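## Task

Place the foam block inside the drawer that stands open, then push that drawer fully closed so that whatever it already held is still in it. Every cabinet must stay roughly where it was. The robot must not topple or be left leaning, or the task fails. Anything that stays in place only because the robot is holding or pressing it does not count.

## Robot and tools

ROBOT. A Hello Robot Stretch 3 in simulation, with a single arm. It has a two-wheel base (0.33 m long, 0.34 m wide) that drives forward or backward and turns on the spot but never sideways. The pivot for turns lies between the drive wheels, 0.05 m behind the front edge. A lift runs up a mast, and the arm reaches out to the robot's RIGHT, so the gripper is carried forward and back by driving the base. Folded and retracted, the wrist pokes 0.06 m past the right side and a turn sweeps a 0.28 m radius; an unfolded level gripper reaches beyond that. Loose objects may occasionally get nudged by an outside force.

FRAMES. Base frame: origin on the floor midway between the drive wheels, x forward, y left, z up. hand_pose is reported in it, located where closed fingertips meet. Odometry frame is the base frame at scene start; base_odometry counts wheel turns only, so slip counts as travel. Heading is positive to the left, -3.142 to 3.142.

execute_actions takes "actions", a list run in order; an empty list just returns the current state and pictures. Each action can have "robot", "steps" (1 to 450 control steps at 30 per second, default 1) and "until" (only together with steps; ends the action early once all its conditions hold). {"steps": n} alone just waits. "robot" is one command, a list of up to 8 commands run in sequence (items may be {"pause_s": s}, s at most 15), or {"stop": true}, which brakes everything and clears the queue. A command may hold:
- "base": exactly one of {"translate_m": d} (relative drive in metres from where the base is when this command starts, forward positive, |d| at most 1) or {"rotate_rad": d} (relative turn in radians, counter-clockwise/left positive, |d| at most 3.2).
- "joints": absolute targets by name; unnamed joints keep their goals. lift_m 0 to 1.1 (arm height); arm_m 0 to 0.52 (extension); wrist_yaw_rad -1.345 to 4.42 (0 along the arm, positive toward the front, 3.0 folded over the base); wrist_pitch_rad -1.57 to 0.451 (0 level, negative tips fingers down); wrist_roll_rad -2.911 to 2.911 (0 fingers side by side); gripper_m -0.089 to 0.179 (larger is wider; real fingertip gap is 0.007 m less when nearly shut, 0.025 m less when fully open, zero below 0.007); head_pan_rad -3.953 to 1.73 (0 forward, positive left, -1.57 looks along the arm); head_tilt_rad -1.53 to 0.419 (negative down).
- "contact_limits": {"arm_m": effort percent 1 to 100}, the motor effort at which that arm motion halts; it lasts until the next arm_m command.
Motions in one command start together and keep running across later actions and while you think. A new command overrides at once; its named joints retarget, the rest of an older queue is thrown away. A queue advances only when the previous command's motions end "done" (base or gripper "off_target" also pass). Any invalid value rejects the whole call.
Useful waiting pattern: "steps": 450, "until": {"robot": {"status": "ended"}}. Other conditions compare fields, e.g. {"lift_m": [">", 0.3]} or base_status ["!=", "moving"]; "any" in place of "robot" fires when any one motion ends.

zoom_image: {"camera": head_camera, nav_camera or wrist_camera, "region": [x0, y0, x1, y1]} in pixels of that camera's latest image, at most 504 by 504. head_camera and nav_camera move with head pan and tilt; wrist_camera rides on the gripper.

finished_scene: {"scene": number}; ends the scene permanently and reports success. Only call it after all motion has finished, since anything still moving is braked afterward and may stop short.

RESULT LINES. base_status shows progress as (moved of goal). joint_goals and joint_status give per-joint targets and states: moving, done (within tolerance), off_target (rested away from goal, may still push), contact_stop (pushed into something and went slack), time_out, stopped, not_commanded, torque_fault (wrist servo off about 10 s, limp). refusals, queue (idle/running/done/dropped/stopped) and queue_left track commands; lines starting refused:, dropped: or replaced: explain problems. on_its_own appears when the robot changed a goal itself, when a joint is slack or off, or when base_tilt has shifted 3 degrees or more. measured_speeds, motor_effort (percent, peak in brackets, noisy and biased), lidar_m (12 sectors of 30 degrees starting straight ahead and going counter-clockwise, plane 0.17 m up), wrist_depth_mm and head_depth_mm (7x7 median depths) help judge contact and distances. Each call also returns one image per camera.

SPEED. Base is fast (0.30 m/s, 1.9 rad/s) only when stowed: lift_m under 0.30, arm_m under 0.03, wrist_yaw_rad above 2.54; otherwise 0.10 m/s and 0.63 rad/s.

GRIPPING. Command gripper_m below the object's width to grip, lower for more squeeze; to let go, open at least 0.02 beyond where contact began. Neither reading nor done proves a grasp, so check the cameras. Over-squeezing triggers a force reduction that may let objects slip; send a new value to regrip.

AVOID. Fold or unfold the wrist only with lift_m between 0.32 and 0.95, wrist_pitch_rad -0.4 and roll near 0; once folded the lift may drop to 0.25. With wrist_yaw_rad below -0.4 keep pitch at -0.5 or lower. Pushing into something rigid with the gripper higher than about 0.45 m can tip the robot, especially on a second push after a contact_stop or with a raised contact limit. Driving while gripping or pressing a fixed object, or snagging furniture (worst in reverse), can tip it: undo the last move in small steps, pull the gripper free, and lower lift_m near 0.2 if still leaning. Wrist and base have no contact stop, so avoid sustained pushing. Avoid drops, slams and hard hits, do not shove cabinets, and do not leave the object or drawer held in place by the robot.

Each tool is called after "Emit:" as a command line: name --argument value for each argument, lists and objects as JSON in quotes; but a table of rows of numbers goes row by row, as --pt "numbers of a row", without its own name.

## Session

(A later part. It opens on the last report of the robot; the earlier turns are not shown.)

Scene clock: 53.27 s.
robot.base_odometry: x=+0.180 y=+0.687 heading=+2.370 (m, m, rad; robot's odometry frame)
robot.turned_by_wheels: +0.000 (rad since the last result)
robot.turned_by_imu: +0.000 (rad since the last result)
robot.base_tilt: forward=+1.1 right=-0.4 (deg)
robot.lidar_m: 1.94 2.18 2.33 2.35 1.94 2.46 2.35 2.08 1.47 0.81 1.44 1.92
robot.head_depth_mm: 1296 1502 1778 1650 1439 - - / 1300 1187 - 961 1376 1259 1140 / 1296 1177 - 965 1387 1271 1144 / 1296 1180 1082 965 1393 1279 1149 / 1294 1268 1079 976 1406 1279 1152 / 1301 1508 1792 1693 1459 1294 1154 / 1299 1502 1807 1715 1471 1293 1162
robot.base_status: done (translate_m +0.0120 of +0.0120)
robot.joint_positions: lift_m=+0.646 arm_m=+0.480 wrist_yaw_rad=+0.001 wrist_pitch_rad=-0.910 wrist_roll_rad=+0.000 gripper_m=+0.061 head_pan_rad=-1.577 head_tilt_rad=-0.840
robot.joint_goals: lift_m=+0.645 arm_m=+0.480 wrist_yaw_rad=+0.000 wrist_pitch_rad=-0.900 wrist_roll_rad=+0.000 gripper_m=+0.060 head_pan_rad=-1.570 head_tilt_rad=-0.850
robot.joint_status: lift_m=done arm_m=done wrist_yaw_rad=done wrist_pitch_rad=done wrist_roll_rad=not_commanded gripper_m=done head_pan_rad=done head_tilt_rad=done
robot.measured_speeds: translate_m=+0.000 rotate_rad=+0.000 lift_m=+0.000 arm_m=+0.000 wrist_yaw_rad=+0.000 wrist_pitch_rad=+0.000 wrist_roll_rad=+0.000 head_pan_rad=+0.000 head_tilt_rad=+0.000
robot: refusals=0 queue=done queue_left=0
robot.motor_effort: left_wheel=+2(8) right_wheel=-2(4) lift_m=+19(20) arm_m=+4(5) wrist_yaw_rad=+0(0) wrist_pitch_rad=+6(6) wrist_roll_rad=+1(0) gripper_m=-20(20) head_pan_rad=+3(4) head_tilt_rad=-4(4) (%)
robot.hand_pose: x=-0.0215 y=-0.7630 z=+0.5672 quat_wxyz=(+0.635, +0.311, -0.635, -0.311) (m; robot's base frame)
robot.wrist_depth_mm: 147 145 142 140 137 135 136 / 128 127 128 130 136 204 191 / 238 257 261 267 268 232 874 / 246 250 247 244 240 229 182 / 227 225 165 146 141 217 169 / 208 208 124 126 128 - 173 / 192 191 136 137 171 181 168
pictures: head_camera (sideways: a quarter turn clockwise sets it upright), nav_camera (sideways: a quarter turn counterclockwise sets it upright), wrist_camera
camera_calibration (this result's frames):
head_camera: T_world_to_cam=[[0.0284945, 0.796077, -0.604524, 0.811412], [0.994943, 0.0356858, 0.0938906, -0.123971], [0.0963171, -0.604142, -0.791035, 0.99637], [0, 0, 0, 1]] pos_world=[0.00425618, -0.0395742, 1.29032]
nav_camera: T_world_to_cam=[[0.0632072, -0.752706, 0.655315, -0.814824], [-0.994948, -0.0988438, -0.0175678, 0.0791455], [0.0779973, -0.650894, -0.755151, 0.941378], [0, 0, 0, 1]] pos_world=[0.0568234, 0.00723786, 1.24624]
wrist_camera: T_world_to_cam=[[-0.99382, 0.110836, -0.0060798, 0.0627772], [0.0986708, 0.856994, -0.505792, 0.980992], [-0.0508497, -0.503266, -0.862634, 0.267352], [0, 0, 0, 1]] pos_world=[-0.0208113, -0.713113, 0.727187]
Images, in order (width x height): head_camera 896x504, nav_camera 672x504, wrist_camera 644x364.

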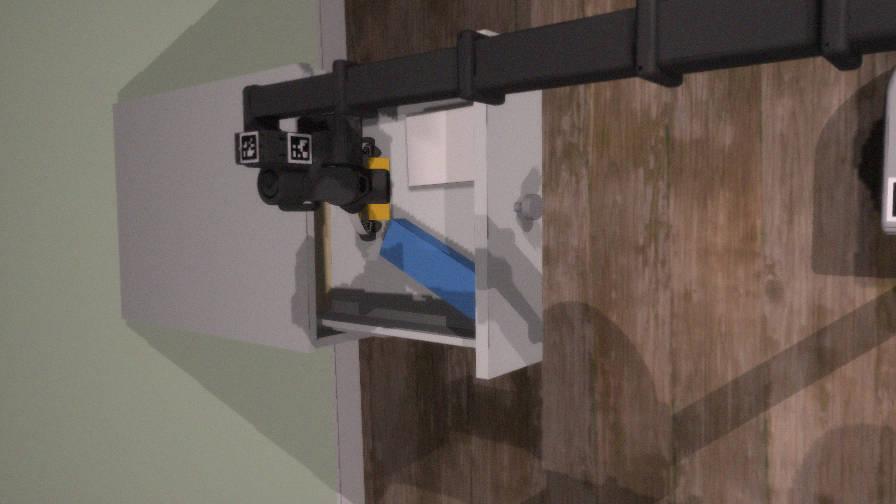

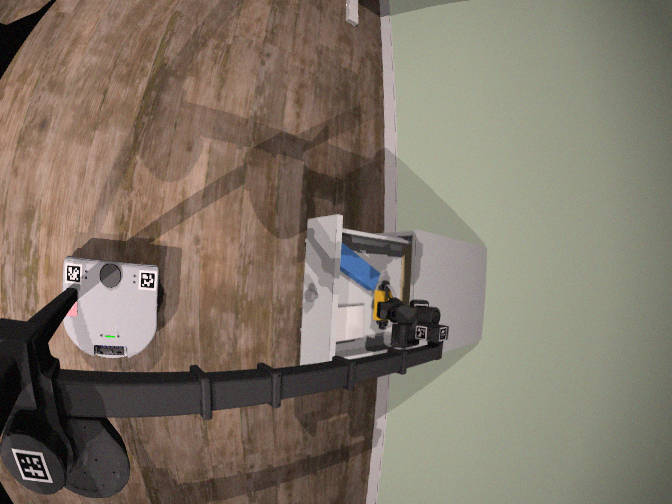

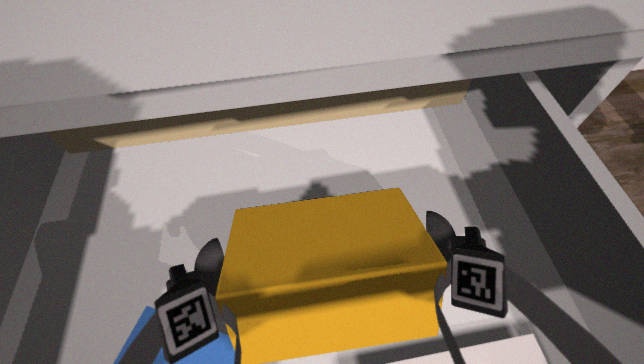

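Emit:
execute_actions --actions '[{"robot":[{"joints":{"arm_m":0.49,"lift_m":0.63}},{"joints":{"gripper_m":0.135}},{"joints":{"lift_m":0.75}},{"base":{"translate_m":-0.02},"joints":{"arm_m":0.08,"gripper_m":0,"wrist_pitch_rad":-0.5}},{"joints":{"lift_m":0.56}},{"joints":{"arm_m":0.40},"contact_limits":{"arm_m":20}}],"steps":450,"until":{"robot":{"status":"ended"}}},{"steps":300,"until":{"robot":{"status":"ended"}}}]'

Emit:
execute_actions --actions '[{"robot":{"joints":{"arm_m":0.452},"contact_limits":{"arm_m":20}},"steps":150,"until":{"robot":{"status":"ended"}}},{"robot":{"joints":{"arm_m":0.39}},"steps":150,"until":{"robot":{"status":"ended"}}}]'

Scene clock: 67.30 s.
robot.base_odometry: x=+0.194 y=+0.673 heading=+2.370 (m, m, rad; robot's odometry frame)
robot.turned_by_wheels: +0.000 (rad since the last result)
robot.turned_by_imu: -0.002 (rad since the last result)
robot.base_tilt: forward=+1.1 right=-0.4 (deg)
robot.lidar_m: 1.95 2.20 2.36 2.35 1.93 2.44 2.33 2.08 1.48 0.81 0.84 1.93
robot.head_depth_mm: 1298 1512 1775 1634 1431 1274 - / 1302 1231 1004 - 1431 1261 1132 / 1294 1170 1016 1338 1428 1266 1145 / 1301 1184 1022 1251 1451 1282 1141 / 1296 1227 1032 1351 1453 1291 1149 / 1297 1514 1790 1694 1464 1294 1160 / 1299 1504 1800 1708 1468 1299 1167
robot.base_status: done (translate_m -0.0200 of -0.0200)
robot.joint_positions: lift_m=+0.561 arm_m=+0.400 wrist_yaw_rad=+0.003 wrist_pitch_rad=-0.522 wrist_roll_rad=+0.000 gripper_m=+0.000 head_pan_rad=-1.577 head_tilt_rad=-0.841
robot.joint_goals: lift_m=+0.560 arm_m=+0.400 wrist_yaw_rad=+0.000 wrist_pitch_rad=-0.500 wrist_roll_rad=+0.000 gripper_m=+0.000 head_pan_rad=-1.570 head_tilt_rad=-0.850
robot.joint_status: lift_m=done arm_m=done wrist_yaw_rad=done wrist_pitch_rad=done wrist_roll_rad=not_commanded gripper_m=done head_pan_rad=done head_tilt_rad=done
robot.measured_speeds: translate_m=+0.000 rotate_rad=+0.000 lift_m=+0.000 arm_m=+0.000 wrist_yaw_rad=+0.000 wrist_pitch_rad=+0.000 wrist_roll_rad=+0.000 head_pan_rad=+0.000 head_tilt_rad=+0.000
robot: refusals=0 queue=done queue_left=0
robot.motor_effort: left_wheel=+2(4) right_wheel=-2(7) lift_m=+18(51) arm_m=+6(13) wrist_yaw_rad=-2(2) wrist_pitch_rad=+13(20) wrist_roll_rad=+0(0) gripper_m=-3(99) head_pan_rad=+3(3) head_tilt_rad=-3(4) (%)
robot.contact_limits: arm_m 20 (drawing in: default 31, maximum 50; extending or still: default 41, maximum 67)
robot.hand_pose: x=-0.0209 y=-0.7546 z=+0.5506 quat_wxyz=(+0.684, +0.184, -0.683, -0.182) (m; robot's base frame)
robot.wrist_depth_mm: 304 252 217 191 170 170 769 / 160 161 165 168 169 148 146 / 141 137 138 140 145 151 156 / 141 144 150 156 162 169 181 / 157 161 163 171 183 194 828 / 179 184 147 - 210 713 761 / 274 283 291 322 340 662 648
pictures: head_camera (sideways: a quarter turn clockwise sets it upright), nav_camera (sideways: a quarter turn counterclockwise sets it upright), wrist_camera
camera_calibration (this result's frames):
head_camera: T_world_to_cam=[[0.028373, 0.796884, -0.603465, 0.810034], [0.994936, 0.0357189, 0.093946, -0.124043], [0.0964192, -0.603075, -0.791836, 0.997411], [0, 0, 0, 1]] pos_world=[0.00426255, -0.0395591, 1.29027]
nav_camera: T_world_to_cam=[[0.0633215, -0.753566, 0.654315, -0.813521], [-0.994932, -0.0989782, -0.0177072, 0.0793268], [0.0781065, -0.649878, -0.756015, 0.942501], [0, 0, 0, 1]] pos_world=[0.0568227, 0.00731984, 1.24625]
wrist_camera: T_world_to_cam=[[-0.994085, 0.0975694, -0.0476912, 0.0752474], [0.0971427, 0.60254, -0.792155, 0.930996], [-0.0485542, -0.792102, -0.608454, -0.100602], [0, 0, 0, 1]] pos_world=[-0.0205218, -0.64799, 0.67987]
Images, in order (width x height): head_camera 896x504, nav_camera 672x504, wrist_camera 644x364.

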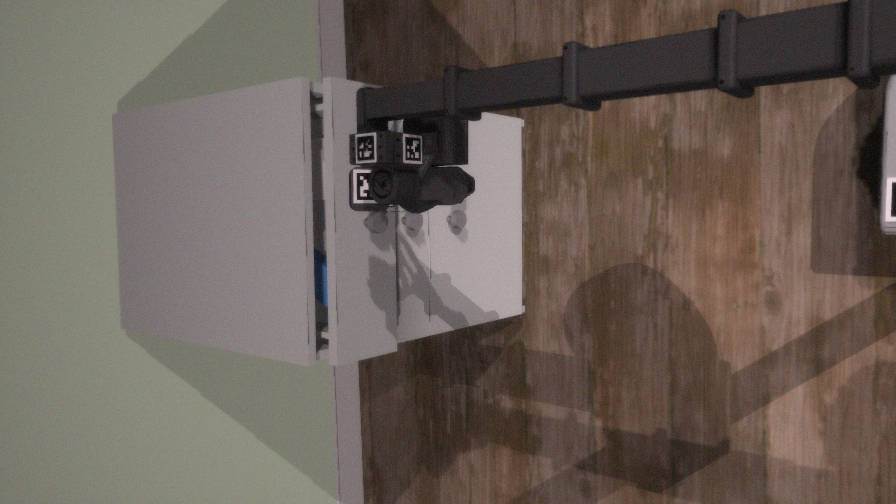

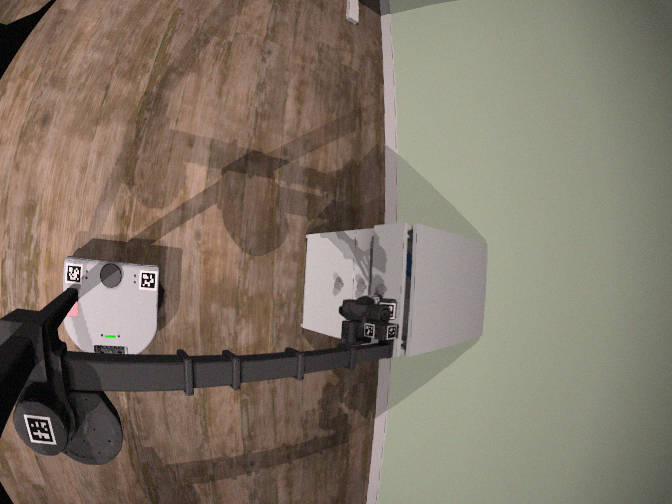

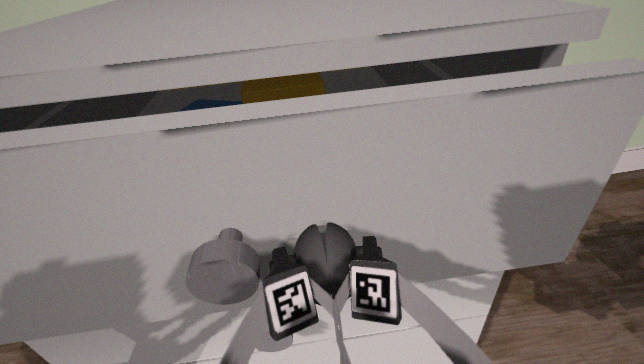

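Scene clock: 70.33 s.
robot.base_odometry: x=+0.194 y=+0.673 heading=+2.370 (m, m, rad; robot's odometry frame)
robot.turned_by_wheels: +0.000 (rad since the last result)
robot.turned_by_imu: -0.001 (rad since the last result)
robot.base_tilt: forward=+1.2 right=-0.5 (deg)
robot.lidar_m: 1.96 2.20 2.36 2.34 1.92 2.45 2.33 2.08 1.47 0.82 0.85 1.93
robot.head_depth_mm: 1299 1505 1772 1625 1423 1271 - / 1295 1196 1030 - 1432 1262 1134 / 1298 1170 1019 1357 1431 1274 1152 / 1297 1183 1054 1267 1443 1274 1144 / 1305 1229 1054 1367 1459 1285 1149 / 1296 1501 1788 1695 1463 1296 1152 / 1297 1512 1792 1706 1483 1299 1166
robot.base_status: done (translate_m -0.0200 of -0.0200)
robot.joint_positions: lift_m=+0.561 arm_m=+0.390 wrist_yaw_rad=-0.002 wrist_pitch_rad=-0.520 wrist_roll_rad=+0.000 gripper_m=+0.000 head_pan_rad=-1.577 head_tilt_rad=-0.841
robot.joint_goals: lift_m=+0.560 arm_m=+0.390 wrist_yaw_rad=+0.000 wrist_pitch_rad=-0.500 wrist_roll_rad=+0.000 gripper_m=+0.000 head_pan_rad=-1.570 head_tilt_rad=-0.850
robot.joint_status: lift_m=done arm_m=done wrist_yaw_rad=done wrist_pitch_rad=done wrist_roll_rad=not_commanded gripper_m=done head_pan_rad=done head_tilt_rad=done
robot.measured_speeds: translate_m=+0.000 rotate_rad=+0.000 lift_m=+0.000 arm_m=+0.000 wrist_yaw_rad=+0.000 wrist_pitch_rad=+0.000 wrist_roll_rad=+0.000 head_pan_rad=+0.000 head_tilt_rad=+0.000
robot: refusals=0 queue=done queue_left=0
robot.motor_effort: left_wheel=+0(3) right_wheel=+1(4) lift_m=+19(18) arm_m=-5(19) wrist_yaw_rad=+2(4) wrist_pitch_rad=+12(28) wrist_roll_rad=+0(0) gripper_m=-2(2) head_pan_rad=+4(3) head_tilt_rad=-3(4) (%)
robot.hand_pose: x=-0.0219 y=-0.7457 z=+0.5511 quat_wxyz=(+0.683, +0.181, -0.683, -0.183) (m; robot's base frame)
robot.wrist_depth_mm: 305 255 221 194 181 184 809 / 173 174 181 186 192 198 879 / 183 189 196 203 211 221 996 / 202 209 209 227 236 252 - / 226 233 244 248 266 817 875 / 256 264 278 - 304 733 740 / 507 304 322 349 367 675 653
pictures: head_camera (sideways: a quarter turn clockwise sets it upright), nav_camera (sideways: a quarter turn counterclockwise sets it upright), wrist_camera
camera_calibration (this result's frames):
head_camera: T_world_to_cam=[[0.0283728, 0.796884, -0.603465, 0.810034], [0.994936, 0.0357191, 0.093946, -0.124043], [0.0964194, -0.603075, -0.791836, 0.997411], [0, 0, 0, 1]] pos_world=[0.00426256, -0.0395591, 1.29027]
nav_camera: T_world_to_cam=[[0.0633217, -0.753566, 0.654315, -0.813521], [-0.994932, -0.0989785, -0.0177072, 0.0793268], [0.0781067, -0.649878, -0.756015, 0.942501], [0, 0, 0, 1]] pos_world=[0.0568227, 0.00731985, 1.24625]
wrist_camera: T_world_to_cam=[[-0.993601, 0.102266, -0.0479363, 0.077037], [0.100056, 0.600129, -0.79362, 0.925198], [-0.0523926, -0.793339, -0.606522, -0.0953407], [0, 0, 0, 1]] pos_world=[-0.021023, -0.638754, 0.680122]
Images, in order (width x height): head_camera 896x504, nav_camera 672x504, wrist_camera 644x364.

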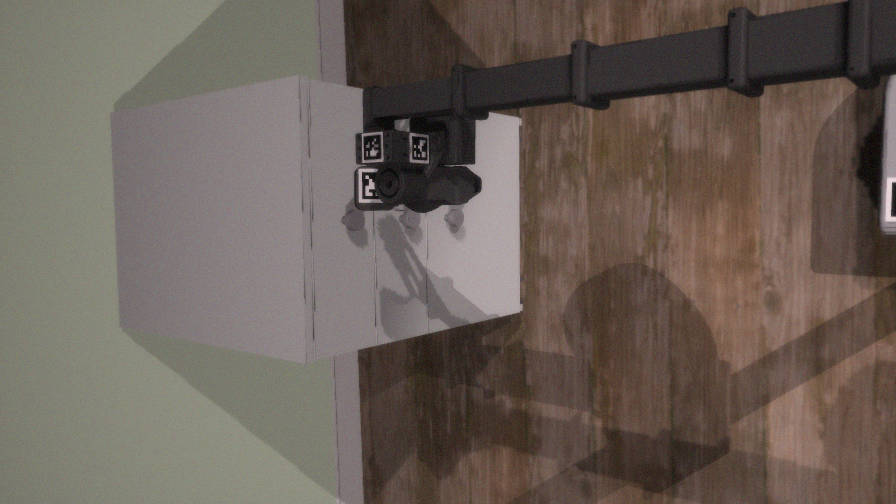

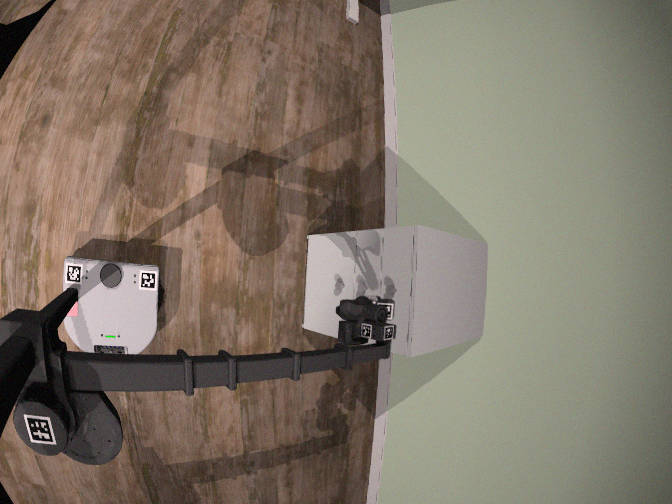

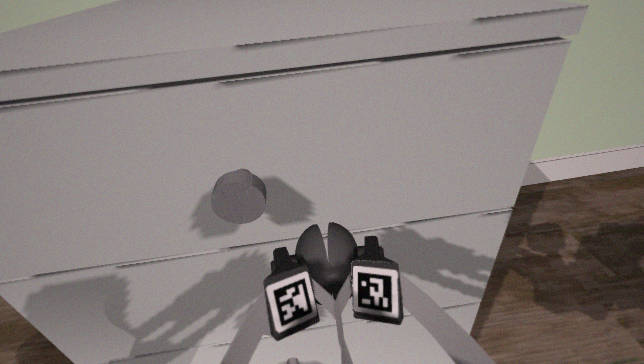

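Emit:
finished_scene --scene 2

The scene is finished: the task was done.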